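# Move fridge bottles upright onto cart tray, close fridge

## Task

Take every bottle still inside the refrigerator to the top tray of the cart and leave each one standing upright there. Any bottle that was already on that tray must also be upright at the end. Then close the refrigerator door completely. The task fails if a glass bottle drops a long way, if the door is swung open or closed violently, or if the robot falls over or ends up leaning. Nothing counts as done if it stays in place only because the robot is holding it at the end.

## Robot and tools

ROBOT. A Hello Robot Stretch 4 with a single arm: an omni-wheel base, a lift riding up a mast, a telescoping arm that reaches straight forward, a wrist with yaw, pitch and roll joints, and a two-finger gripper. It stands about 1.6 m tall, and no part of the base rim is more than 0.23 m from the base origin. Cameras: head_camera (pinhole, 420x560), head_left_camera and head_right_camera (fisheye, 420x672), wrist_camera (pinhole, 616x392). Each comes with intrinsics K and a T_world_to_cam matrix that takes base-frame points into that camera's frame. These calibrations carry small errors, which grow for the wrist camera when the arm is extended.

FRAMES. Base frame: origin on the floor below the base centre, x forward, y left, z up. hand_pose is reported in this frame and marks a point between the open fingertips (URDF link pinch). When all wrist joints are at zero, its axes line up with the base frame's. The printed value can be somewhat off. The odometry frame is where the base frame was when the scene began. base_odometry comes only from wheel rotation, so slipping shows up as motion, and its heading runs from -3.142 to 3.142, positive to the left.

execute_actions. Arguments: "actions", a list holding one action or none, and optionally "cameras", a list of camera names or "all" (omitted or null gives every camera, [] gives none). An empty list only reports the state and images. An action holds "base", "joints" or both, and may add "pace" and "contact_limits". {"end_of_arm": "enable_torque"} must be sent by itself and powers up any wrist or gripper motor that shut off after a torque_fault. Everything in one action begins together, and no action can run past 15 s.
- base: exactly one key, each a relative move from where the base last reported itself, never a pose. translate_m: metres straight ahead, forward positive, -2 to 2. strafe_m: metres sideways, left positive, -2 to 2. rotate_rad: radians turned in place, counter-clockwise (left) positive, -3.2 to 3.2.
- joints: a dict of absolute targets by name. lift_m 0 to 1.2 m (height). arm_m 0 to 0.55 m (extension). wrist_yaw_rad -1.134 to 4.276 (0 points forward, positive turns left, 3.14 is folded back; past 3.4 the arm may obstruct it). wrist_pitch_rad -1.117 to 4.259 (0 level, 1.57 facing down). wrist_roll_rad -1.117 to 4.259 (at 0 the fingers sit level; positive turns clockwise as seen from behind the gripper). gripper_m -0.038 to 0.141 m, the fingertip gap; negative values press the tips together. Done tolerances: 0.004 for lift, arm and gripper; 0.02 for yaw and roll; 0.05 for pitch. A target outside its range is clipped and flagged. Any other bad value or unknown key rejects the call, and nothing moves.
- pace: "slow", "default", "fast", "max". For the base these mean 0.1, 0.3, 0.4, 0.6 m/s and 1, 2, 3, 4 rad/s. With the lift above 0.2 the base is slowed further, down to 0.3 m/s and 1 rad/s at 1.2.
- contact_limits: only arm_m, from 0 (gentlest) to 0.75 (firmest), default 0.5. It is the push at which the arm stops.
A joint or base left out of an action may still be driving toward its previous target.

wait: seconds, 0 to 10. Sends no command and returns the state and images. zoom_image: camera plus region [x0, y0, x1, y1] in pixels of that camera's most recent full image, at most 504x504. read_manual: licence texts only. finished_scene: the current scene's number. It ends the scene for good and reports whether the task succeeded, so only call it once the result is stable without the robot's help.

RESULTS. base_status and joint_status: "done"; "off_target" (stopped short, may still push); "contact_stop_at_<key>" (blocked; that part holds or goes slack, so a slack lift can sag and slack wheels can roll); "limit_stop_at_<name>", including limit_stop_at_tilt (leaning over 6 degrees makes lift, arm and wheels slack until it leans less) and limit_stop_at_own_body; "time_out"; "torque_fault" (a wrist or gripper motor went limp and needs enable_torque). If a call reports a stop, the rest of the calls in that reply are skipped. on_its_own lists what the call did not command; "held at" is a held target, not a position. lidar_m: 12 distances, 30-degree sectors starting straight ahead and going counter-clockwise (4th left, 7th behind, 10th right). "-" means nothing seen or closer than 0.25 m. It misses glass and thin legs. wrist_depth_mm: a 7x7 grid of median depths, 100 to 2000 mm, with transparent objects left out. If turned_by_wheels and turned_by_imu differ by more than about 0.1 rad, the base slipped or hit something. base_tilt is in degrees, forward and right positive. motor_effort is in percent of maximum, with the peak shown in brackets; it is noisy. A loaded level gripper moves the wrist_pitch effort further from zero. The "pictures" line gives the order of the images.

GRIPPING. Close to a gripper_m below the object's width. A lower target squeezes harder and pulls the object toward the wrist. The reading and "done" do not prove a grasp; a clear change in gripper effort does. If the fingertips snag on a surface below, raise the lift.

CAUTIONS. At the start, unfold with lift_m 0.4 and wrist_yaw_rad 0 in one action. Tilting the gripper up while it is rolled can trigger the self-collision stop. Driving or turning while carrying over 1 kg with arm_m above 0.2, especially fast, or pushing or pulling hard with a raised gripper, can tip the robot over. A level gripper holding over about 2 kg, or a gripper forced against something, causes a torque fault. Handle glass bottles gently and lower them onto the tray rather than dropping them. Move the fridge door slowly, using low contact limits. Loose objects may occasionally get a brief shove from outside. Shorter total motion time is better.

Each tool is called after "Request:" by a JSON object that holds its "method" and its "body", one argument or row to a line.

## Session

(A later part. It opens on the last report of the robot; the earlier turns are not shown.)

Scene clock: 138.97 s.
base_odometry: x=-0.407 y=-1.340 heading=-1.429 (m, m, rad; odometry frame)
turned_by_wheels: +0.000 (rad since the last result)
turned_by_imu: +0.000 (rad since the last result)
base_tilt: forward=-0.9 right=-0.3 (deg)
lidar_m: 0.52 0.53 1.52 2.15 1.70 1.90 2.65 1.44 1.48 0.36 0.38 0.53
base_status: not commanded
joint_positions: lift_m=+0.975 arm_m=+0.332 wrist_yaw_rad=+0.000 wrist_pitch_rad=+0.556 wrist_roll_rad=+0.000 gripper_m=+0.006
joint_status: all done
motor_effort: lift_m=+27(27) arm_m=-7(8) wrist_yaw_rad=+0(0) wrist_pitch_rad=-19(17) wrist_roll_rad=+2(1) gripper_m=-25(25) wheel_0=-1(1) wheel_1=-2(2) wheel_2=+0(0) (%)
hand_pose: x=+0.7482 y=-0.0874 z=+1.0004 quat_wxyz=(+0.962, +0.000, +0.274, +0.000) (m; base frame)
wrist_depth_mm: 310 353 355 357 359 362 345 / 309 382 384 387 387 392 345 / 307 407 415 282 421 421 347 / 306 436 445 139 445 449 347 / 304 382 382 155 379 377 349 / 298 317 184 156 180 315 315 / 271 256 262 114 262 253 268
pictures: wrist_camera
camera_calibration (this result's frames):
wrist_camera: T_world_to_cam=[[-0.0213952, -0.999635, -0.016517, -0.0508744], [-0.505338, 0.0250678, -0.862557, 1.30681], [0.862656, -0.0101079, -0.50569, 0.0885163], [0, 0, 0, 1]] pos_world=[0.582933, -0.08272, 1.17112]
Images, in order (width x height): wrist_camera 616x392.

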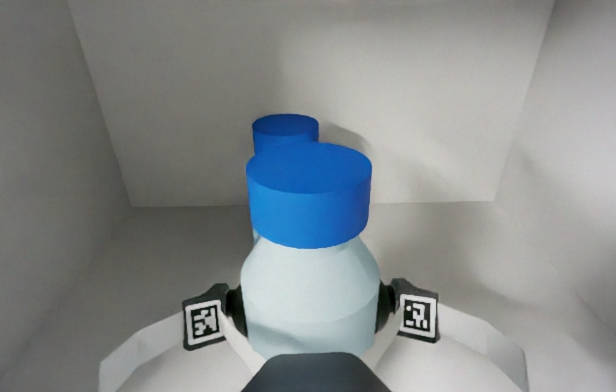

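Request:
{"method": "execute_actions", "body": {
  "actions": [
    {"base": {"translate_m": -0.62}, "joints": {"arm_m": 0.0}}
  ],
  "cameras": []
}}

Request:
{"method": "execute_actions", "body": {
  "actions": [
    {"base": {"rotate_rad": -2.1}, "joints": {"lift_m": 0.94}}
  ],
  "cameras": ["head_camera"]
}}

Request:
{"method": "execute_actions", "body": {
  "actions": [
    {"base": {"translate_m": 0.37}, "joints": {"arm_m": 0.49}}
  ],
  "cameras": ["head_camera", "wrist_camera"]
}}

Scene clock: 151.07 s.
base_odometry: x=-0.494 y=-0.726 heading=-1.429 (m, m, rad; odometry frame)
turned_by_wheels: +0.000 (rad since the last result)
turned_by_imu: +0.006 (rad since the last result)
base_tilt: forward=-0.9 right=-0.3 (deg)
lidar_m: 0.41 1.78 2.22 1.57 1.42 1.88 2.03 1.00 0.99 2.60 2.46 0.63
base_status: done
joint_positions: lift_m=+0.975 arm_m=+0.001 wrist_yaw_rad=+0.000 wrist_pitch_rad=+0.556 wrist_roll_rad=+0.000 gripper_m=+0.006
joint_status: all done
motor_effort: lift_m=+26(27) arm_m=-7(8) wrist_yaw_rad=+1(1) wrist_pitch_rad=-18(19) wrist_roll_rad=+2(2) gripper_m=-24(24) wheel_0=-1(7) wheel_1=-1(3) wheel_2=+0(10) (%)
hand_pose: x=+0.4171 y=-0.0875 z=+1.0005 quat_wxyz=(+0.962, +0.000, +0.275, +0.000) (m; base frame)
wrist_depth_mm: 1397 1366 891 1229 1042 621 430 / 1499 1464 931 1160 946 627 430 / 1576 1576 1255 1430 1042 621 433 / 1756 1756 1205 139 1042 627 433 / 1863 1808 1537 155 1078 627 436 / 1537 1576 184 156 179 559 439 / 1336 1255 1281 114 991 597 452
pictures: none
No camera images: the call's "cameras" was empty. Leave "cameras" out to get every camera's image.

Scene clock: 153.60 s.
base_odometry: x=-0.494 y=-0.726 heading=+2.755 (m, m, rad; odometry frame)
turned_by_wheels: -2.100 (rad since the last result)
turned_by_imu: -2.145 (rad since the last result)
base_tilt: forward=-0.9 right=-0.3 (deg)
lidar_m: 0.42 2.59 2.55 0.62 1.15 1.78 2.26 1.81 1.39 1.88 1.99 1.00
base_status: done
joint_positions: lift_m=+0.940 arm_m=+0.001 wrist_yaw_rad=+0.000 wrist_pitch_rad=+0.556 wrist_roll_rad=+0.000 gripper_m=+0.006
joint_status: all done
motor_effort: lift_m=+19(24) arm_m=-7(7) wrist_yaw_rad=+2(0) wrist_pitch_rad=-21(21) wrist_roll_rad=+2(1) gripper_m=-23(22) wheel_0=+3(6) wheel_1=+2(9) wheel_2=+1(8) (%)
hand_pose: x=+0.4172 y=-0.0875 z=+0.9661 quat_wxyz=(+0.962, +0.000, +0.274, +0.000) (m; base frame)
wrist_depth_mm: 1921 - - - - 1863 1576 / - - - 1255 1160 1983 1576 / - - 904 809 798 976 1661 / - - - 139 1281 1983 1808 / 1863 1863 1708 155 960 1756 1756 / 1537 1499 184 156 180 1537 1499 / 1308 1205 1255 114 1118 1205 1281
pictures: head_camera
Images, in order (width x height): head_camera 420x560.

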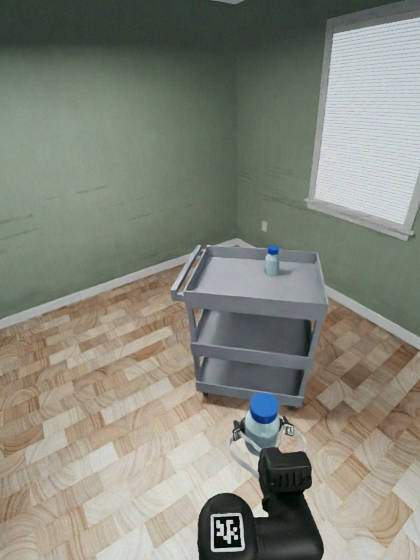

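Scene clock: 156.30 s.
base_odometry: x=-0.837 y=-0.587 heading=+2.755 (m, m, rad; odometry frame)
turned_by_wheels: +0.000 (rad since the last result)
turned_by_imu: -0.001 (rad since the last result)
base_tilt: forward=-0.9 right=-0.3 (deg)
lidar_m: 0.64 0.76 2.36 2.03 0.70 1.41 2.57 1.65 1.72 1.90 1.83 0.63
base_status: done
joint_positions: lift_m=+0.940 arm_m=+0.489 wrist_yaw_rad=+0.000 wrist_pitch_rad=+0.556 wrist_roll_rad=+0.000 gripper_m=+0.006
joint_status: all done
motor_effort: lift_m=+18(19) arm_m=+7(7) wrist_yaw_rad=-1(1) wrist_pitch_rad=-19(19) wrist_roll_rad=+1(1) gripper_m=-21(20) wheel_0=+2(8) wheel_1=+2(5) wheel_2=+0(10) (%)
hand_pose: x=+0.9047 y=-0.0874 z=+0.9661 quat_wxyz=(+0.962, +0.000, +0.274, +0.000) (m; base frame)
wrist_depth_mm: 1336 1464 1708 1921 1808 1397 1182 / 1397 1618 1756 - 1921 1499 1205 / 1499 1661 1863 - 1983 1537 1281 / 1576 1808 1983 139 - 1618 1308 / 1708 1756 473 155 455 445 1308 / 1537 377 185 156 180 442 287 / 324 332 368 114 368 359 282
pictures: head_camera, wrist_camera
camera_calibration (this result's frames):
wrist_camera: T_world_to_cam=[[-0.021203, -0.999639, -0.0165112, -0.0482263], [-0.505244, 0.0249645, -0.862616, 1.35627], [0.862716, -0.00994791, -0.50559, -0.0640368], [0, 0, 0, 1]] pos_world=[0.739472, -0.0827046, 1.13677]
Images, in order (width x height): head_camera 420x560, wrist_camera 616x392.

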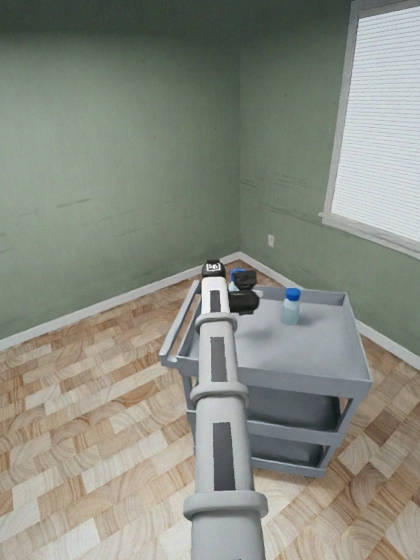

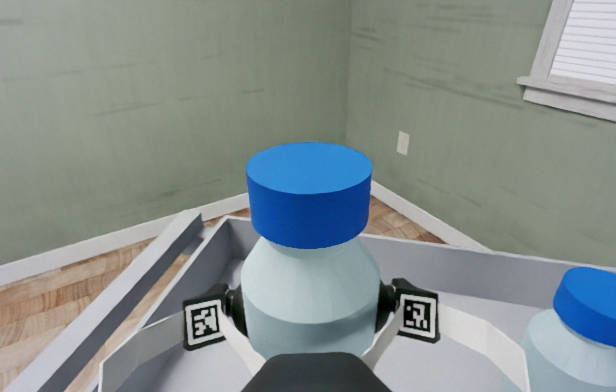

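Request:
{"method": "execute_actions", "body": {
  "actions": [
    {"joints": {"lift_m": 0.817}}
  ],
  "cameras": ["wrist_camera"]
}}

Request:
{"method": "execute_actions", "body": {
  "actions": [
    {"joints": {"lift_m": 0.812, "gripper_m": 0.04}, "pace": "slow"}
  ],
  "cameras": []
}}

Scene clock: 161.50 s.
base_odometry: x=-0.837 y=-0.587 heading=+2.755 (m, m, rad; odometry frame)
turned_by_wheels: +0.000 (rad since the last result)
turned_by_imu: +0.002 (rad since the last result)
base_tilt: forward=-0.9 right=-0.3 (deg)
lidar_m: 0.64 0.76 2.36 2.02 0.71 1.43 2.58 1.65 1.71 1.90 1.80 0.64
base_status: not commanded
joint_positions: lift_m=+0.817 arm_m=+0.489 wrist_yaw_rad=+0.000 wrist_pitch_rad=+0.556 wrist_roll_rad=+0.000 gripper_m=+0.006
joint_status: all done
motor_effort: lift_m=+18(18) arm_m=+7(7) wrist_yaw_rad=+1(0) wrist_pitch_rad=-18(22) wrist_roll_rad=+1(1) gripper_m=-24(19) wheel_0=+2(2) wheel_1=+2(2) wheel_2=+0(0) (%)
hand_pose: x=+0.9047 y=-0.0874 z=+0.8431 quat_wxyz=(+0.962, +0.000, +0.275, +0.000) (m; base frame)
wrist_depth_mm: 1336 1499 1708 1921 1808 1397 1182 / 1430 1576 1863 - 1863 1464 1229 / 1499 1618 433 404 1756 1464 1229 / 310 330 399 139 399 387 366 / 255 309 343 155 342 338 315 / 234 285 184 156 180 282 264 / 232 229 235 114 234 228 241
pictures: wrist_camera
camera_calibration (this result's frames):
wrist_camera: T_world_to_cam=[[-0.0212077, -0.999639, -0.016505, -0.050259], [-0.505489, 0.0249643, -0.862472, 1.25025], [0.862572, -0.00994793, -0.505836, -0.125859], [0, 0, 0, 1]] pos_world=[0.739486, -0.0827046, 1.01381]
Images, in order (width x height): wrist_camera 616x392.

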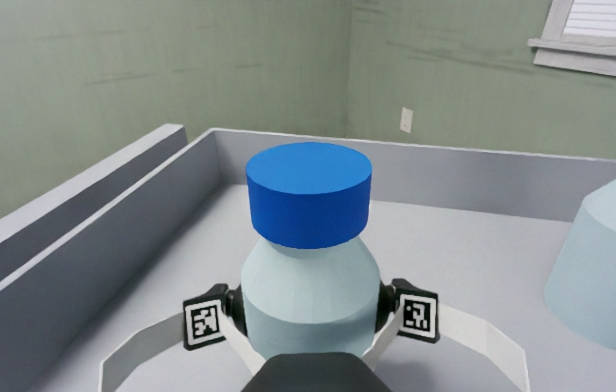

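Scene clock: 163.10 s.
base_odometry: x=-0.837 y=-0.587 heading=+2.755 (m, m, rad; odometry frame)
turned_by_wheels: +0.000 (rad since the last result)
turned_by_imu: +0.001 (rad since the last result)
base_tilt: forward=-0.9 right=-0.3 (deg)
lidar_m: 0.64 0.77 2.34 2.02 0.71 1.42 2.58 1.65 1.72 1.91 1.82 0.64
base_status: not commanded
joint_positions: lift_m=+0.812 arm_m=+0.489 wrist_yaw_rad=+0.000 wrist_pitch_rad=+0.553 wrist_roll_rad=+0.000 gripper_m=+0.040
joint_status: all done
motor_effort: lift_m=+18(18) arm_m=+6(6) wrist_yaw_rad=+1(1) wrist_pitch_rad=-8(16) wrist_roll_rad=+2(2) gripper_m=-13(27) wheel_0=+2(2) wheel_1=+2(2) wheel_2=+0(0) (%)
hand_pose: x=+0.9052 y=-0.0874 z=+0.8390 quat_wxyz=(+0.962, +0.000, +0.273, +0.000) (m; base frame)
wrist_depth_mm: 1366 1499 1708 1983 1808 1397 1160 / 1397 1576 1756 - 1863 1464 1205 / 1499 1576 430 404 1756 1430 1229 / 306 325 399 150 399 387 366 / 248 309 340 165 338 338 310 / 234 282 189 167 187 279 262 / 230 233 232 114 238 232 238
pictures: none
No camera images: the call's "cameras" was empty. Leave "cameras" out to get every camera's image.

Request:
{"method": "execute_actions", "body": {
  "actions": [
    {"joints": {"lift_m": 0.816, "gripper_m": 0.125}}
  ],
  "cameras": ["wrist_camera"]
}}

Request:
{"method": "execute_actions", "body": {
  "actions": [
    {"joints": {"lift_m": 0.95, "arm_m": 0.44}}
  ],
  "cameras": []
}}

Request:
{"method": "execute_actions", "body": {
  "actions": [
    {"base": {"translate_m": -0.37}, "joints": {"arm_m": 0.0, "gripper_m": 0.135}, "pace": "fast"}
  ],
  "cameras": ["head_camera"]
}}

Request:
{"method": "execute_actions", "body": {
  "actions": [
    {"base": {"rotate_rad": 2.11}, "pace": "fast"}
  ],
  "cameras": ["wrist_camera"]
}}

Scene clock: 169.13 s.
base_odometry: x=-0.837 y=-0.587 heading=+2.755 (m, m, rad; odometry frame)
turned_by_wheels: +0.000 (rad since the last result)
turned_by_imu: +0.002 (rad since the last result)
base_tilt: forward=-0.9 right=-0.3 (deg)
lidar_m: 0.63 0.75 2.33 2.03 0.71 1.41 2.58 1.65 1.71 1.90 1.81 0.64
base_status: not commanded
joint_positions: lift_m=+0.816 arm_m=+0.489 wrist_yaw_rad=+0.000 wrist_pitch_rad=+0.552 wrist_roll_rad=+0.000 gripper_m=+0.125
joint_status: all done
motor_effort: lift_m=+24(26) arm_m=+7(7) wrist_yaw_rad=-1(1) wrist_pitch_rad=-7(15) wrist_roll_rad=+3(3) gripper_m=+2(12) wheel_0=+2(2) wheel_1=+1(2) wheel_2=+0(0) (%)
hand_pose: x=+0.9054 y=-0.0874 z=+0.8426 quat_wxyz=(+0.962, +0.000, +0.272, +0.000) (m; base frame)
wrist_depth_mm: 1336 1499 1661 1921 1756 1430 1160 / 1430 1576 1808 - 1921 1464 1205 / 1499 1576 439 413 1756 1464 1229 / 1464 332 399 158 399 387 364 / 255 307 345 175 342 343 317 / 233 276 200 178 203 274 266 / 232 238 244 114 242 239 243
pictures: wrist_camera
camera_calibration (this result's frames):
wrist_camera: T_world_to_cam=[[-0.0213515, -0.999634, -0.0165975, -0.0500976], [-0.501773, 0.0250735, -0.864636, 1.24862], [0.864736, -0.0101331, -0.502125, -0.131763], [0, 0, 0, 1]] pos_world=[0.739395, -0.0827218, 1.01261]
Images, in order (width x height): wrist_camera 616x392.

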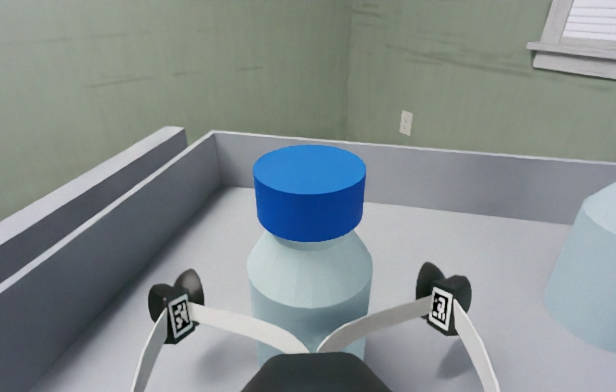

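Scene clock: 170.77 s.
base_odometry: x=-0.837 y=-0.587 heading=+2.755 (m, m, rad; odometry frame)
turned_by_wheels: +0.000 (rad since the last result)
turned_by_imu: +0.001 (rad since the last result)
base_tilt: forward=-0.9 right=-0.3 (deg)
lidar_m: 0.64 0.77 2.35 2.03 0.71 1.43 2.56 1.66 1.72 1.91 1.82 0.63
base_status: not commanded
joint_positions: lift_m=+0.950 arm_m=+0.441 wrist_yaw_rad=+0.000 wrist_pitch_rad=+0.552 wrist_roll_rad=+0.000 gripper_m=+0.125
joint_status: all done
motor_effort: lift_m=+25(25) arm_m=-7(8) wrist_yaw_rad=+1(0) wrist_pitch_rad=-9(9) wrist_roll_rad=+2(2) gripper_m=+3(2) wheel_0=+2(2) wheel_1=+2(2) wheel_2=+0(0) (%)
hand_pose: x=+0.8578 y=-0.0874 z=+0.9766 quat_wxyz=(+0.962, +0.000, +0.273, +0.000) (m; base frame)
wrist_depth_mm: 1366 1537 1708 1921 1808 1464 1205 / 1464 1618 1863 - 1983 1499 1205 / 1537 1708 1983 - 1983 1537 1281 / 1618 1863 1983 - - 1661 1336 / 1661 1756 517 535 508 484 854 / 1537 373 219 282 430 342 317 / 338 342 394 114 394 359 347
pictures: none
No camera images: the call's "cameras" was empty. Leave "cameras" out to get every camera's image.

Scene clock: 173.23 s.
base_odometry: x=-0.494 y=-0.726 heading=+2.755 (m, m, rad; odometry frame)
turned_by_wheels: +0.000 (rad since the last result)
turned_by_imu: +0.003 (rad since the last result)
base_tilt: forward=-0.9 right=-0.3 (deg)
lidar_m: 0.99 2.59 2.54 0.63 1.14 1.77 2.25 1.78 1.41 1.86 2.01 1.00
base_status: done
joint_positions: lift_m=+0.950 arm_m=+0.001 wrist_yaw_rad=+0.000 wrist_pitch_rad=+0.552 wrist_roll_rad=+0.000 gripper_m=+0.135
joint_status: all done
motor_effort: lift_m=+24(25) arm_m=-7(7) wrist_yaw_rad=+1(1) wrist_pitch_rad=-9(9) wrist_roll_rad=+2(3) gripper_m=+1(7) wheel_0=-1(8) wheel_1=+0(6) wheel_2=+0(11) (%)
hand_pose: x=+0.4177 y=-0.0875 z=+0.9766 quat_wxyz=(+0.962, +0.000, +0.273, +0.000) (m; base frame)
wrist_depth_mm: 1983 - - - - 1921 1576 / - - - 1255 - 1921 1661 / - - 931 866 820 1138 1708 / - - - 1366 1308 - 1756 / 1863 1921 1756 1060 1078 1808 1808 / 1576 1430 1160 1336 1042 1397 1537 / 1308 1281 1308 114 1138 1281 1281
pictures: head_camera
Images, in order (width x height): head_camera 420x560.

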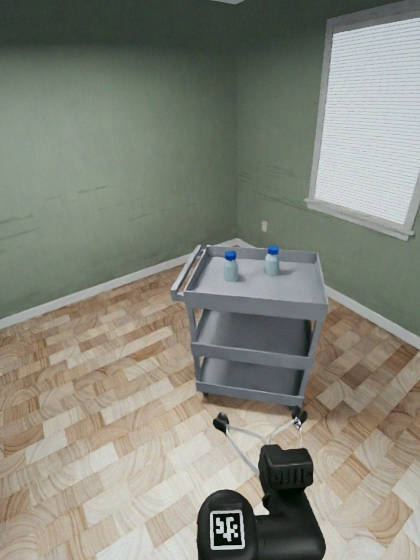

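Scene clock: 175.73 s.
base_odometry: x=-0.494 y=-0.726 heading=-1.418 (m, m, rad; odometry frame)
turned_by_wheels: +2.110 (rad since the last result)
turned_by_imu: +2.157 (rad since the last result)
base_tilt: forward=-0.9 right=-0.3 (deg)
lidar_m: 1.15 1.77 2.24 1.58 1.41 1.90 2.03 1.00 1.00 2.59 2.47 0.64
base_status: done
joint_positions: lift_m=+0.950 arm_m=+0.001 wrist_yaw_rad=+0.000 wrist_pitch_rad=+0.552 wrist_roll_rad=+0.000 gripper_m=+0.135
joint_status: not commanded
motor_effort: lift_m=+24(24) arm_m=-7(7) wrist_yaw_rad=+1(3) wrist_pitch_rad=-8(7) wrist_roll_rad=+2(1) gripper_m=+2(3) wheel_0=-2(8) wheel_1=-1(5) wheel_2=-2(7) (%)
hand_pose: x=+0.4178 y=-0.0874 z=+0.9766 quat_wxyz=(+0.962, +0.000, +0.273, +0.000) (m; base frame)
wrist_depth_mm: 1366 1397 976 1255 1078 640 439 / 1499 1464 960 1255 946 640 442 / 1618 1618 1160 1464 1098 640 439 / 1708 1756 1308 1281 1098 640 442 / 1863 1863 1708 1661 1182 647 442 / 1537 1430 1229 1366 1008 539 445 / 1308 1281 1308 114 1160 609 455
pictures: wrist_camera
camera_calibration (this result's frames):
wrist_camera: T_world_to_cam=[[-0.021365, -0.999634, -0.0165889, -0.0582894], [-0.502046, 0.0250762, -0.864478, 1.11978], [0.864577, -0.0101412, -0.502398, 0.357494], [0, 0, 0, 1]] pos_world=[0.251853, -0.0827224, 1.14666]
Images, in order (width x height): wrist_camera 616x392.

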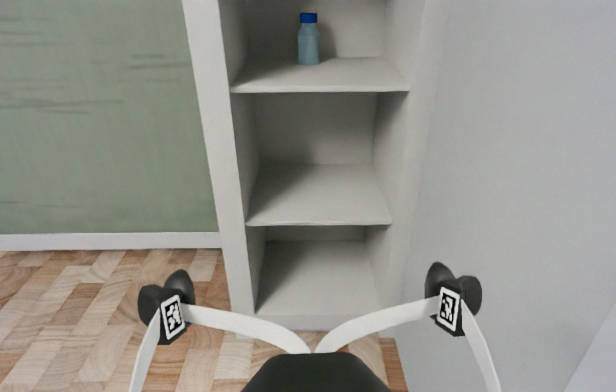

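Request:
{"method": "execute_actions", "body": {
  "actions": [
    {"base": {"translate_m": 0.62}, "joints": {"arm_m": 0.27, "lift_m": 0.952}, "pace": "fast"}
  ],
  "cameras": ["wrist_camera", "head_camera"]
}}

Scene clock: 181.27 s.
base_odometry: x=-0.400 y=-1.339 heading=-1.418 (m, m, rad; odometry frame)
turned_by_wheels: +0.000 (rad since the last result)
turned_by_imu: -0.001 (rad since the last result)
base_tilt: forward=-0.8 right=-0.3 (deg)
lidar_m: 0.53 0.54 1.53 2.15 1.68 1.87 2.66 1.44 2.91 0.36 0.38 0.53
base_status: done
joint_positions: lift_m=+0.952 arm_m=+0.269 wrist_yaw_rad=+0.000 wrist_pitch_rad=+0.552 wrist_roll_rad=+0.000 gripper_m=+0.135
joint_status: all done
motor_effort: lift_m=+24(24) arm_m=+7(8) wrist_yaw_rad=+0(2) wrist_pitch_rad=-9(8) wrist_roll_rad=+2(2) gripper_m=+1(1) wheel_0=+0(11) wheel_1=+0(7) wheel_2=+2(12) (%)
hand_pose: x=+0.6853 y=-0.0874 z=+0.9786 quat_wxyz=(+0.962, +0.000, +0.273, +0.000) (m; base frame)
wrist_depth_mm: 287 402 413 415 415 418 364 / 285 427 445 433 452 452 362 / 283 427 484 351 484 480 362 / 283 404 445 375 439 439 364 / 283 349 349 349 349 347 336 / 273 273 271 289 271 271 289 / 249 242 247 114 247 240 247
pictures: head_camera, wrist_camera
camera_calibration (this result's frames):
wrist_camera: T_world_to_cam=[[-0.0212041, -0.999637, -0.0165918, -0.0526088], [-0.501896, 0.0249961, -0.864566, 1.25582], [0.864668, -0.010005, -0.502245, 0.126979], [0, 0, 0, 1]] pos_world=[0.519381, -0.0827098, 1.14864]
Images, in order (width x height): head_camera 420x560, wrist_camera 616x392.

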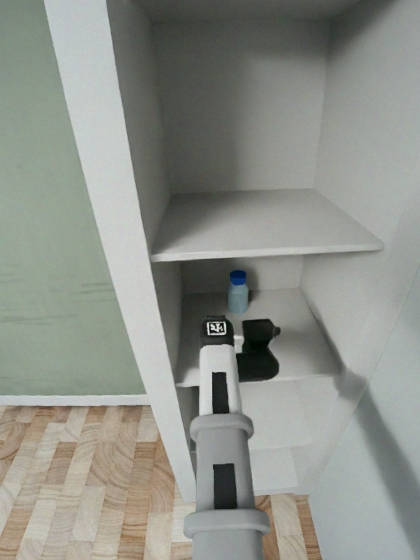

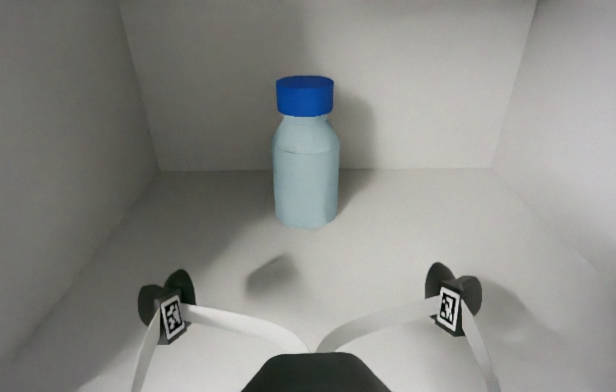

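Request:
{"method": "execute_actions", "body": {
  "actions": [
    {"joints": {"arm_m": 0.457}, "contact_limits": {"arm_m": 0.2}}
  ],
  "cameras": ["wrist_camera"]
}}

Scene clock: 185.07 s.
base_odometry: x=-0.400 y=-1.339 heading=-1.418 (m, m, rad; odometry frame)
turned_by_wheels: +0.000 (rad since the last result)
turned_by_imu: +0.001 (rad since the last result)
base_tilt: forward=-0.9 right=-0.3 (deg)
lidar_m: 0.52 0.54 1.50 2.13 1.66 1.89 2.64 1.44 2.89 0.36 0.37 0.52
base_status: not commanded
joint_positions: lift_m=+0.952 arm_m=+0.456 wrist_yaw_rad=+0.000 wrist_pitch_rad=+0.552 wrist_roll_rad=+0.000 gripper_m=+0.135
joint_status: all done
motor_effort: lift_m=+24(24) arm_m=+7(9) wrist_yaw_rad=+0(1) wrist_pitch_rad=-8(8) wrist_roll_rad=+2(2) gripper_m=+4(3) wheel_0=+0(0) wheel_1=+0(0) wheel_2=+2(2) (%)
contact_limits: arm_m 0.2
hand_pose: x=+0.8723 y=-0.0874 z=+0.9786 quat_wxyz=(+0.962, +0.000, +0.273, +0.000) (m; base frame)
wrist_depth_mm: 241 242 242 243 244 244 245 / 259 260 260 260 262 263 264 / 273 281 281 274 283 285 286 / 287 307 307 164 309 312 310 / 286 330 325 178 332 334 334 / 272 272 203 180 270 271 287 / 249 241 247 114 245 239 246
pictures: wrist_camera
camera_calibration (this result's frames):
wrist_camera: T_world_to_cam=[[-0.02126, -0.999636, -0.0165919, -0.048609], [-0.50189, 0.0250242, -0.864569, 1.34966], [0.86467, -0.0100534, -0.502239, -0.0346987], [0, 0, 0, 1]] pos_world=[0.70635, -0.0827143, 1.14864]
Images, in order (width x height): wrist_camera 616x392.

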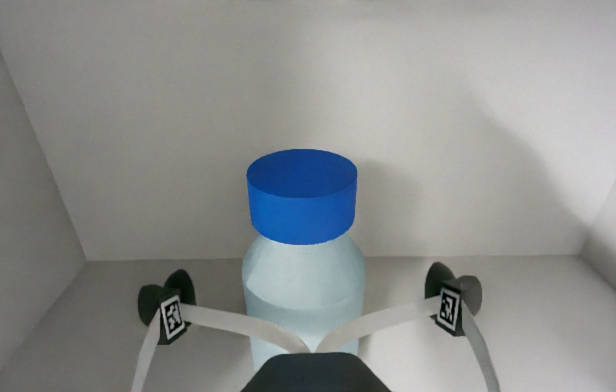

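Request:
{"method": "execute_actions", "body": {
  "actions": [
    {"joints": {"gripper_m": 0.005}}
  ],
  "cameras": []
}}

Request:
{"method": "execute_actions", "body": {
  "actions": [
    {"joints": {"lift_m": 0.972}, "pace": "slow"}
  ],
  "cameras": ["wrist_camera"]
}}

Scene clock: 190.90 s.
base_odometry: x=-0.400 y=-1.339 heading=-1.418 (m, m, rad; odometry frame)
turned_by_wheels: +0.000 (rad since the last result)
turned_by_imu: +0.002 (rad since the last result)
base_tilt: forward=-0.9 right=-0.3 (deg)
lidar_m: 0.53 0.54 1.53 2.15 1.69 1.88 2.66 1.44 2.91 0.36 0.38 0.53
base_status: not commanded
joint_positions: lift_m=+0.952 arm_m=+0.456 wrist_yaw_rad=+0.000 wrist_pitch_rad=+0.557 wrist_roll_rad=+0.000 gripper_m=+0.006
joint_status: all done
motor_effort: lift_m=+24(24) arm_m=+7(7) wrist_yaw_rad=+0(2) wrist_pitch_rad=-20(23) wrist_roll_rad=+3(2) gripper_m=-22(25) wheel_0=+1(1) wheel_1=+0(0) wheel_2=+1(2) (%)
hand_pose: x=+0.8716 y=-0.0874 z=+0.9775 quat_wxyz=(+0.962, +0.000, +0.275, +0.000) (m; base frame)
wrist_depth_mm: 242 242 243 242 243 245 245 / 259 260 260 260 262 263 264 / 274 282 283 274 283 286 287 / 286 307 309 142 312 312 310 / 285 330 329 157 329 330 329 / 273 286 184 158 180 283 283 / 246 231 236 114 236 229 243
pictures: none
No camera images: the call's "cameras" was empty. Leave "cameras" out to get every camera's image.

Scene clock: 191.83 s.
base_odometry: x=-0.400 y=-1.339 heading=-1.418 (m, m, rad; odometry frame)
turned_by_wheels: +0.000 (rad since the last result)
turned_by_imu: +0.000 (rad since the last result)
base_tilt: forward=-0.9 right=-0.3 (deg)
lidar_m: 0.52 0.54 1.52 2.15 1.68 1.90 2.65 1.45 2.92 0.37 0.38 0.54
base_status: not commanded
joint_positions: lift_m=+0.971 arm_m=+0.456 wrist_yaw_rad=+0.000 wrist_pitch_rad=+0.557 wrist_roll_rad=+0.000 gripper_m=+0.006
joint_status: all done
motor_effort: lift_m=+27(28) arm_m=+7(7) wrist_yaw_rad=+0(0) wrist_pitch_rad=-19(21) wrist_roll_rad=+4(3) gripper_m=-20(22) wheel_0=+0(0) wheel_1=+0(0) wheel_2=+2(2) (%)
hand_pose: x=+0.8716 y=-0.0874 z=+0.9973 quat_wxyz=(+0.962, +0.000, +0.275, +0.000) (m; base frame)
wrist_depth_mm: 242 241 242 242 243 244 244 / 259 259 260 260 263 263 264 / 273 282 282 273 283 286 286 / 286 307 309 142 309 312 312 / 286 338 334 156 336 342 336 / 285 312 184 158 181 309 307 / 260 252 258 114 256 250 265
pictures: wrist_camera
camera_calibration (this result's frames):
wrist_camera: T_world_to_cam=[[-0.0212624, -0.999638, -0.0164924, -0.0483935], [-0.505886, 0.0249858, -0.862239, 1.3666], [0.862339, -0.00999002, -0.506234, -0.0187107], [0, 0, 0, 1]] pos_world=[0.706448, -0.0827083, 1.16806]
Images, in order (width x height): wrist_camera 616x392.

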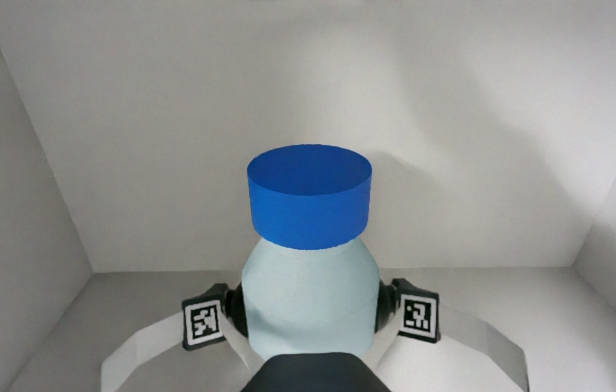

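Request:
{"method": "execute_actions", "body": {
  "actions": [
    {"base": {"translate_m": -0.62}, "joints": {"arm_m": 0.0}}
  ],
  "cameras": []
}}

Request:
{"method": "execute_actions", "body": {
  "actions": [
    {"base": {"rotate_rad": -2.325}, "joints": {"lift_m": 0.94}}
  ],
  "cameras": ["head_camera", "wrist_camera"]
}}

Scene clock: 200.80 s.
base_odometry: x=-0.494 y=-0.726 heading=-1.419 (m, m, rad; odometry frame)
turned_by_wheels: +0.000 (rad since the last result)
turned_by_imu: +0.006 (rad since the last result)
base_tilt: forward=-0.9 right=-0.3 (deg)
lidar_m: 0.39 1.77 2.22 1.55 1.39 1.89 2.01 1.01 1.01 2.59 2.46 0.64
base_status: done
joint_positions: lift_m=+0.972 arm_m=+0.001 wrist_yaw_rad=+0.000 wrist_pitch_rad=+0.557 wrist_roll_rad=+0.000 gripper_m=+0.006
joint_status: all done
motor_effort: lift_m=+26(27) arm_m=-7(6) wrist_yaw_rad=+1(1) wrist_pitch_rad=-21(21) wrist_roll_rad=+1(1) gripper_m=-24(22) wheel_0=-2(9) wheel_1=-1(7) wheel_2=-1(11) (%)
hand_pose: x=+0.4170 y=-0.0875 z=+0.9973 quat_wxyz=(+0.961, +0.000, +0.275, +0.000) (m; base frame)
wrist_depth_mm: 1366 1397 976 1255 1098 640 445 / 1499 1464 976 1138 960 640 442 / 1618 1576 1160 1430 1098 640 439 / 1708 1756 1160 142 1042 640 442 / 1863 1863 1756 157 1118 647 442 / 1576 1576 184 158 181 569 445 / 1336 1281 1255 114 1025 609 455
pictures: none
No camera images: the call's "cameras" was empty. Leave "cameras" out to get every camera's image.

Scene clock: 203.47 s.
base_odometry: x=-0.494 y=-0.726 heading=+2.540 (m, m, rad; odometry frame)
turned_by_wheels: -2.324 (rad since the last result)
turned_by_imu: -2.374 (rad since the last result)
base_tilt: forward=-0.8 right=-0.3 (deg)
lidar_m: 0.41 1.04 2.62 0.65 0.81 1.14 2.00 2.13 1.37 1.54 2.01 2.03
base_status: done
joint_positions: lift_m=+0.940 arm_m=+0.001 wrist_yaw_rad=+0.000 wrist_pitch_rad=+0.557 wrist_roll_rad=+0.000 gripper_m=+0.006
joint_status: all done
motor_effort: lift_m=+19(25) arm_m=-7(7) wrist_yaw_rad=+1(1) wrist_pitch_rad=-20(23) wrist_roll_rad=+2(2) gripper_m=-21(20) wheel_0=+3(6) wheel_1=+2(8) wheel_2=+1(9) (%)
hand_pose: x=+0.4171 y=-0.0875 z=+0.9659 quat_wxyz=(+0.962, +0.000, +0.275, +0.000) (m; base frame)
wrist_depth_mm: 1983 - - - 1983 1661 1430 / - - 1229 1205 - 1756 1499 / - 842 842 820 - 1863 1576 / - - 1308 142 - 1921 1661 / 1863 1708 991 157 1808 1863 1708 / 1499 1464 183 158 181 1537 1499 / 1281 1205 1229 114 1255 1205 1281
pictures: head_camera, wrist_camera
camera_calibration (this result's frames):
wrist_camera: T_world_to_cam=[[-0.0216583, -0.999629, -0.0164894, -0.0585101], [-0.505836, 0.0251831, -0.862262, 1.10963], [0.862358, -0.0103342, -0.506194, 0.357301], [0, 0, 0, 1]] pos_world=[0.251902, -0.0827399, 1.13669]
Images, in order (width x height): head_camera 420x560, wrist_camera 616x392.

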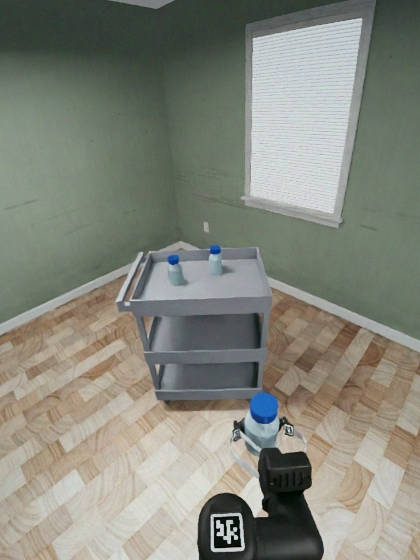

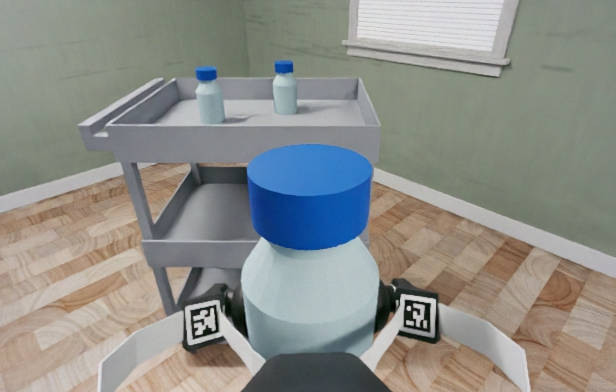

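Request:
{"method": "execute_actions", "body": {
  "actions": [
    {"base": {"translate_m": 0.35}, "joints": {"arm_m": 0.425}}
  ],
  "cameras": ["head_camera", "wrist_camera"]
}}

Scene clock: 210.03 s.
base_odometry: x=-0.783 y=-0.528 heading=+2.540 (m, m, rad; odometry frame)
turned_by_wheels: +0.000 (rad since the last result)
turned_by_imu: +0.000 (rad since the last result)
base_tilt: forward=-0.9 right=-0.3 (deg)
lidar_m: 0.65 0.70 2.35 2.30 0.77 1.41 2.30 2.39 1.59 1.88 1.77 0.66
base_status: done
joint_positions: lift_m=+0.940 arm_m=+0.424 wrist_yaw_rad=+0.000 wrist_pitch_rad=+0.557 wrist_roll_rad=+0.000 gripper_m=+0.006
joint_status: all done
motor_effort: lift_m=+19(19) arm_m=+7(7) wrist_yaw_rad=-1(1) wrist_pitch_rad=-22(23) wrist_roll_rad=+1(1) gripper_m=-22(22) wheel_0=+1(8) wheel_1=+1(7) wheel_2=+0(10) (%)
hand_pose: x=+0.8396 y=-0.0874 z=+0.9659 quat_wxyz=(+0.962, +0.000, +0.275, +0.000) (m; base frame)
wrist_depth_mm: 1576 1808 - 1661 1336 1138 991 / 1618 1863 - 1808 1430 1182 1025 / 1708 1983 - 1808 1537 1281 1098 / 1708 1921 539 142 525 1336 1138 / 539 535 384 157 512 1430 1229 / 342 449 184 158 181 1397 1281 / 343 362 368 114 368 307 1281
pictures: head_camera, wrist_camera
camera_calibration (this result's frames):
wrist_camera: T_world_to_cam=[[-0.0212003, -0.999639, -0.0164903, -0.0496301], [-0.505777, 0.0249512, -0.862303, 1.32338], [0.862404, -0.00994064, -0.506123, -0.00718539], [0, 0, 0, 1]] pos_world=[0.674478, -0.0827034, 1.1367]
Images, in order (width x height): head_camera 420x560, wrist_camera 616x392.

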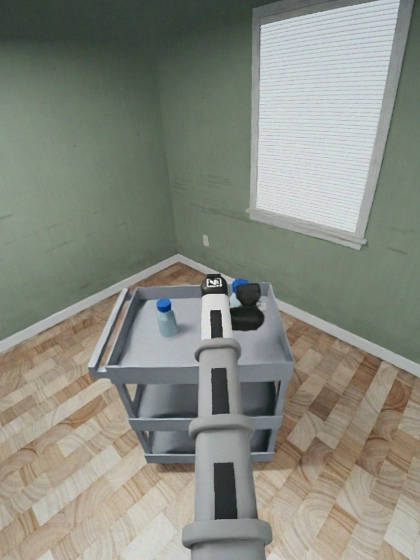

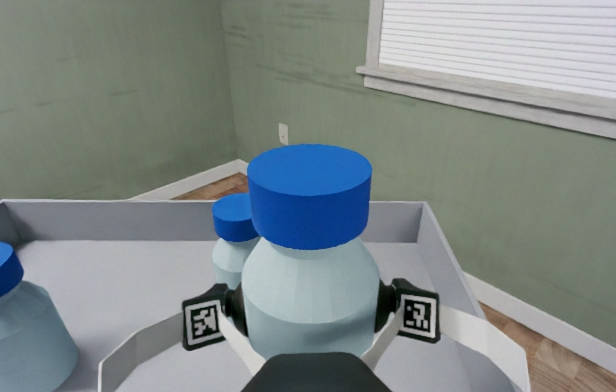

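Request:
{"method": "execute_actions", "body": {
  "actions": [
    {"joints": {"lift_m": 0.818, "arm_m": 0.435}}
  ],
  "cameras": ["wrist_camera"]
}}

Request:
{"method": "execute_actions", "body": {
  "actions": [
    {"joints": {"lift_m": 0.813, "gripper_m": 0.04}, "pace": "slow"}
  ],
  "cameras": []
}}

Scene clock: 216.53 s.
base_odometry: x=-0.783 y=-0.528 heading=+2.540 (m, m, rad; odometry frame)
turned_by_wheels: +0.000 (rad since the last result)
turned_by_imu: +0.002 (rad since the last result)
base_tilt: forward=-0.9 right=-0.3 (deg)
lidar_m: 0.63 0.68 2.35 2.28 0.76 1.41 2.30 2.37 1.59 1.86 1.77 0.67
base_status: not commanded
joint_positions: lift_m=+0.818 arm_m=+0.434 wrist_yaw_rad=+0.000 wrist_pitch_rad=+0.557 wrist_roll_rad=+0.000 gripper_m=+0.006
joint_status: all done
motor_effort: lift_m=+18(19) arm_m=+7(6) wrist_yaw_rad=+1(1) wrist_pitch_rad=-22(25) wrist_roll_rad=+1(2) gripper_m=-20(23) wheel_0=+1(1) wheel_1=+2(1) wheel_2=+0(0) (%)
hand_pose: x=+0.8496 y=-0.0874 z=+0.8439 quat_wxyz=(+0.961, +0.000, +0.275, +0.000) (m; base frame)
wrist_depth_mm: 1576 1756 1983 1661 1336 1118 991 / 1618 1863 - 1756 1430 1205 1025 / 477 477 304 452 462 1229 1098 / 436 436 320 142 407 359 1160 / 347 345 334 157 342 314 1118 / 287 286 184 158 181 273 230 / 245 230 236 114 235 229 229
pictures: wrist_camera
camera_calibration (this result's frames):
wrist_camera: T_world_to_cam=[[-0.0213467, -0.999636, -0.0164833, -0.0513478], [-0.506055, 0.0250226, -0.862138, 1.22328], [0.862237, -0.0100623, -0.506405, -0.0771134], [0, 0, 0, 1]] pos_world=[0.684441, -0.0827147, 1.01474]
Images, in order (width x height): wrist_camera 616x392.

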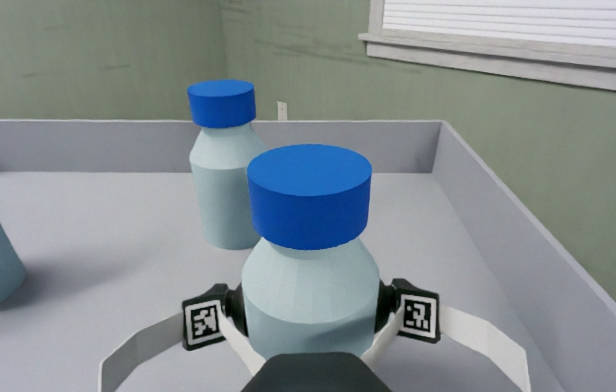

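Scene clock: 218.13 s.
base_odometry: x=-0.783 y=-0.528 heading=+2.540 (m, m, rad; odometry frame)
turned_by_wheels: +0.000 (rad since the last result)
turned_by_imu: +0.001 (rad since the last result)
base_tilt: forward=-0.9 right=-0.3 (deg)
lidar_m: 0.65 0.68 2.34 2.29 0.76 1.41 2.30 2.37 1.58 1.88 1.78 0.68
base_status: not commanded
joint_positions: lift_m=+0.813 arm_m=+0.434 wrist_yaw_rad=+0.000 wrist_pitch_rad=+0.552 wrist_roll_rad=+0.000 gripper_m=+0.040
joint_status: all done
motor_effort: lift_m=+18(18) arm_m=+7(7) wrist_yaw_rad=+1(1) wrist_pitch_rad=-8(22) wrist_roll_rad=+1(2) gripper_m=-10(21) wheel_0=+1(1) wheel_1=+1(1) wheel_2=+1(0) (%)
hand_pose: x=+0.8502 y=-0.0874 z=+0.8400 quat_wxyz=(+0.962, +0.000, +0.273, +0.000) (m; base frame)
wrist_depth_mm: 1576 1756 - 1661 1336 1118 991 / 1618 1863 - 1808 1464 1182 1025 / 473 473 304 452 462 1182 1078 / 436 433 319 152 430 357 1138 / 343 343 336 167 342 314 1098 / 285 285 190 169 187 281 230 / 242 235 235 114 239 233 228
pictures: none
No camera images: the call's "cameras" was empty. Leave "cameras" out to get every camera's image.

Request:
{"method": "execute_actions", "body": {
  "actions": [
    {"joints": {"lift_m": 0.817, "gripper_m": 0.12}}
  ],
  "cameras": ["wrist_camera"]
}}

Request:
{"method": "execute_actions", "body": {
  "actions": [
    {"joints": {"lift_m": 0.95, "arm_m": 0.41}}
  ],
  "cameras": []
}}

Request:
{"method": "execute_actions", "body": {
  "actions": [
    {"joints": {"arm_m": 0.0, "gripper_m": 0.0}, "pace": "fast"}
  ],
  "cameras": ["head_camera", "head_left_camera"]
}}

Scene clock: 223.27 s.
base_odometry: x=-0.783 y=-0.528 heading=+2.540 (m, m, rad; odometry frame)
turned_by_wheels: +0.000 (rad since the last result)
turned_by_imu: +0.002 (rad since the last result)
base_tilt: forward=-0.9 right=-0.3 (deg)
lidar_m: 0.64 0.68 2.34 2.30 0.77 1.42 2.32 2.37 1.57 1.86 1.76 0.68
base_status: not commanded
joint_positions: lift_m=+0.817 arm_m=+0.434 wrist_yaw_rad=+0.000 wrist_pitch_rad=+0.552 wrist_roll_rad=+0.000 gripper_m=+0.120
joint_status: all done
motor_effort: lift_m=+25(25) arm_m=+7(7) wrist_yaw_rad=-1(0) wrist_pitch_rad=-10(17) wrist_roll_rad=+2(2) gripper_m=+1(14) wheel_0=+1(1) wheel_1=+2(2) wheel_2=+0(0) (%)
hand_pose: x=+0.8503 y=-0.0874 z=+0.8436 quat_wxyz=(+0.962, +0.000, +0.272, +0.000) (m; base frame)
wrist_depth_mm: 1576 1808 - 1661 1366 1118 976 / 1618 1863 - 1808 1430 1205 1025 / 473 469 307 452 462 1229 1098 / 442 442 320 160 439 359 1118 / 349 349 336 176 345 320 1118 / 289 278 199 179 200 272 236 / 247 239 245 114 245 240 230
pictures: wrist_camera
camera_calibration (this result's frames):
wrist_camera: T_world_to_cam=[[-0.021331, -0.999635, -0.0165564, -0.0513097], [-0.501778, 0.0250278, -0.864634, 1.22186], [0.864733, -0.0101359, -0.502129, -0.0836572], [0, 0, 0, 1]] pos_world=[0.684349, -0.0827194, 1.01361]
Images, in order (width x height): wrist_camera 616x392.

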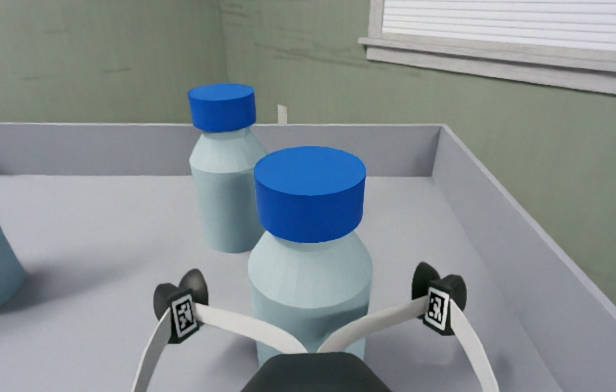

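Scene clock: 224.87 s.
base_odometry: x=-0.783 y=-0.528 heading=+2.540 (m, m, rad; odometry frame)
turned_by_wheels: +0.000 (rad since the last result)
turned_by_imu: +0.001 (rad since the last result)
base_tilt: forward=-0.9 right=-0.3 (deg)
lidar_m: 0.65 0.70 2.35 2.31 0.77 1.43 2.29 2.37 1.58 1.87 1.76 0.68
base_status: not commanded
joint_positions: lift_m=+0.950 arm_m=+0.411 wrist_yaw_rad=+0.000 wrist_pitch_rad=+0.552 wrist_roll_rad=+0.000 gripper_m=+0.120
joint_status: all done
motor_effort: lift_m=+24(27) arm_m=-7(4) wrist_yaw_rad=+1(0) wrist_pitch_rad=-7(8) wrist_roll_rad=+2(2) gripper_m=+4(1) wheel_0=+1(1) wheel_1=+1(2) wheel_2=+0(1) (%)
hand_pose: x=+0.8278 y=-0.0874 z=+0.9766 quat_wxyz=(+0.962, +0.000, +0.273, +0.000) (m; base frame)
wrist_depth_mm: 1576 1863 1983 1708 1366 1160 1008 / 1661 1863 - 1808 1430 1205 1060 / 1708 - - 1983 1576 1255 1078 / 1661 1983 - 1921 1576 1366 1138 / 544 554 399 554 535 1430 1205 / 342 445 218 273 430 1430 1281 / 351 382 394 114 394 384 1255
pictures: none
No camera images: the call's "cameras" was empty. Leave "cameras" out to get every camera's image.

Scene clock: 226.93 s.
base_odometry: x=-0.783 y=-0.528 heading=+2.540 (m, m, rad; odometry frame)
turned_by_wheels: +0.000 (rad since the last result)
turned_by_imu: +0.001 (rad since the last result)
base_tilt: forward=-0.8 right=-0.3 (deg)
lidar_m: 0.65 0.67 2.34 2.29 0.77 1.41 2.31 2.39 1.57 1.87 1.77 0.69
base_status: not commanded
joint_positions: lift_m=+0.950 arm_m=+0.001 wrist_yaw_rad=+0.000 wrist_pitch_rad=+0.552 wrist_roll_rad=+0.000 gripper_m=+0.000
joint_status: all done
motor_effort: lift_m=+25(24) arm_m=-7(8) wrist_yaw_rad=+1(2) wrist_pitch_rad=-8(7) wrist_roll_rad=+2(3) gripper_m=-4(8) wheel_0=+1(1) wheel_1=+1(1) wheel_2=+0(0) (%)
hand_pose: x=+0.4177 y=-0.0875 z=+0.9765 quat_wxyz=(+0.962, +0.000, +0.273, +0.000) (m; base frame)
wrist_depth_mm: 1756 - - - 1661 1430 1229 / 1863 - - - 1756 1499 1281 / 1983 854 917 768 1808 1618 1366 / 647 707 715 668 715 1661 1430 / 535 530 530 525 535 1661 1464 / 1499 891 891 200 917 1537 1464 / 1281 759 676 114 715 1281 1308
pictures: head_camera, head_left_camera
Images, in order (width x height): head_camera 420x560, head_left_camera 420x672.

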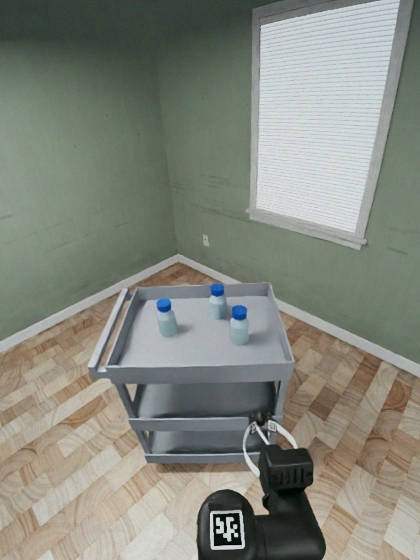

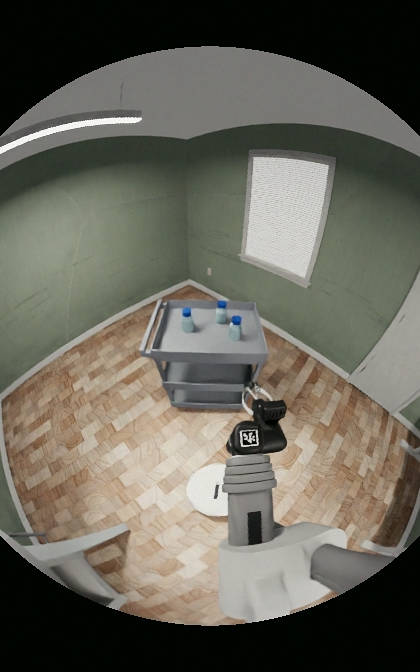

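Request:
{"method": "execute_actions", "body": {
  "actions": [
    {"base": {"strafe_m": 0.7}, "joints": {"lift_m": 0.4}, "pace": "fast"}
  ],
  "cameras": ["head_left_camera"]
}}

Scene clock: 241.33 s.
base_odometry: x=-1.179 y=-1.106 heading=+2.540 (m, m, rad; odometry frame)
turned_by_wheels: +0.000 (rad since the last result)
turned_by_imu: +0.003 (rad since the last result)
base_tilt: forward=-0.8 right=-0.3 (deg)
lidar_m: 1.13 1.84 1.85 1.72 1.47 0.56 0.36 2.88 2.15 2.43 0.93 0.74
base_status: done
joint_positions: lift_m=+0.400 arm_m=+0.001 wrist_yaw_rad=+0.000 wrist_pitch_rad=+0.552 wrist_roll_rad=+0.000 gripper_m=+0.000
joint_status: all done
motor_effort: lift_m=+17(20) arm_m=-7(7) wrist_yaw_rad=+0(1) wrist_pitch_rad=-8(8) wrist_roll_rad=+1(2) gripper_m=-7(1) wheel_0=+0(14) wheel_1=-1(11) wheel_2=+0(0) (%)
hand_pose: x=+0.4178 y=-0.0874 z=+0.4272 quat_wxyz=(+0.962, +0.000, +0.273, +0.000) (m; base frame)
wrist_depth_mm: 1397 1618 1921 - - 707 415 / 1464 1708 - - - 544 415 / 1464 1661 1618 1661 1618 1661 1499 / 1229 1229 1229 1229 1078 854 904 / 946 960 960 946 946 634 715 / 809 798 788 200 759 668 591 / 683 676 634 114 647 668 668
pictures: head_left_camera
Images, in order (width x height): head_left_camera 420x672.

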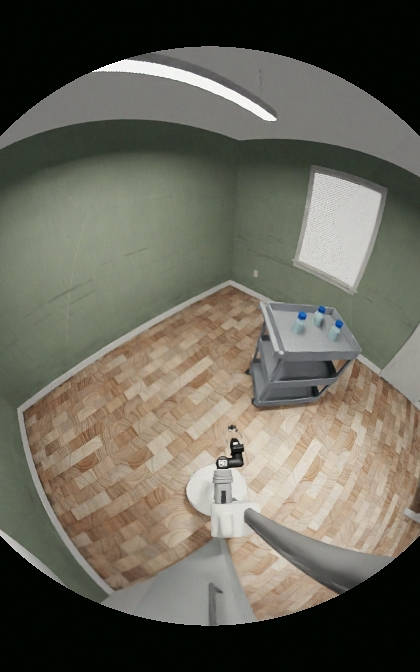

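Request:
{"method": "execute_actions", "body": {
  "actions": []
}}

Scene clock: 249.13 s.
base_odometry: x=-1.179 y=-1.106 heading=+2.540 (m, m, rad; odometry frame)
turned_by_wheels: +0.000 (rad since the last result)
turned_by_imu: +0.001 (rad since the last result)
base_tilt: forward=-0.9 right=-0.3 (deg)
lidar_m: 1.15 1.85 1.84 1.69 1.46 0.55 0.36 2.88 2.16 2.41 0.94 0.73
base_status: done
joint_positions: lift_m=+0.400 arm_m=+0.001 wrist_yaw_rad=+0.000 wrist_pitch_rad=+0.552 wrist_roll_rad=+0.000 gripper_m=+0.000
joint_status: all done
motor_effort: lift_m=+17(20) arm_m=-7(7) wrist_yaw_rad=+0(1) wrist_pitch_rad=-8(8) wrist_roll_rad=+2(2) gripper_m=-4(1) wheel_0=+0(14) wheel_1=+0(11) wheel_2=+0(0) (%)
hand_pose: x=+0.4178 y=-0.0874 z=+0.4272 quat_wxyz=(+0.962, +0.000, +0.273, +0.000) (m; base frame)
wrist_depth_mm: 1430 1618 1863 - - 707 413 / 1430 1661 - - - 549 418 / 1464 1661 1708 1661 1661 1618 1537 / 1229 1205 1205 1205 1098 854 891 / 960 976 960 946 946 640 715 / 798 788 788 199 750 668 591 / 683 676 640 114 654 668 676
pictures: head_camera, head_left_camera, head_right_camera, wrist_camera
camera_calibration (this result's frames):
wrist_camera: T_world_to_cam=[[-0.0213802, -0.999634, -0.0165513, -0.0674235], [-0.501984, 0.0250505, -0.864514, 0.644789], [0.864613, -0.010175, -0.502336, 0.0813949], [0, 0, 0, 1]] pos_world=[0.251857, -0.082723, 0.597201]
Images, in order (width x height): head_camera 420x560, head_left_camera 420x672, head_right_camera 420x672, wrist_camera 616x392.

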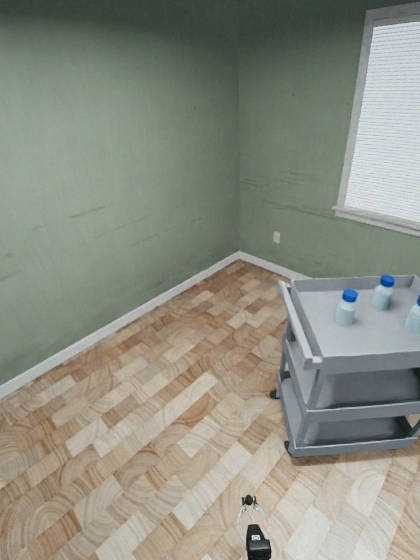

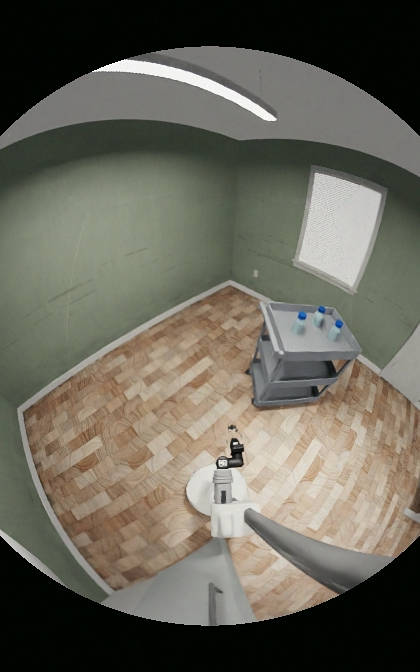

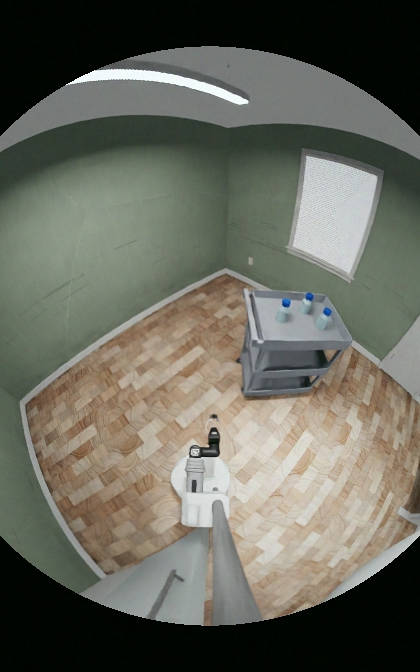

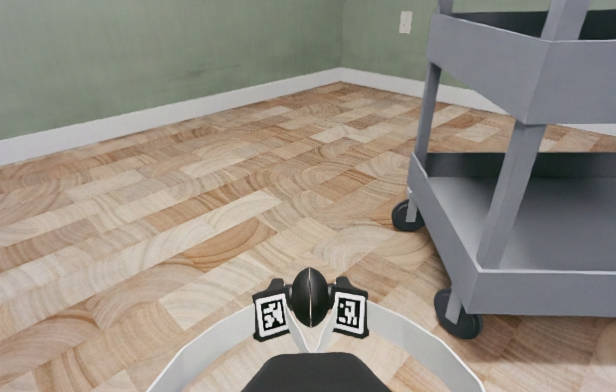

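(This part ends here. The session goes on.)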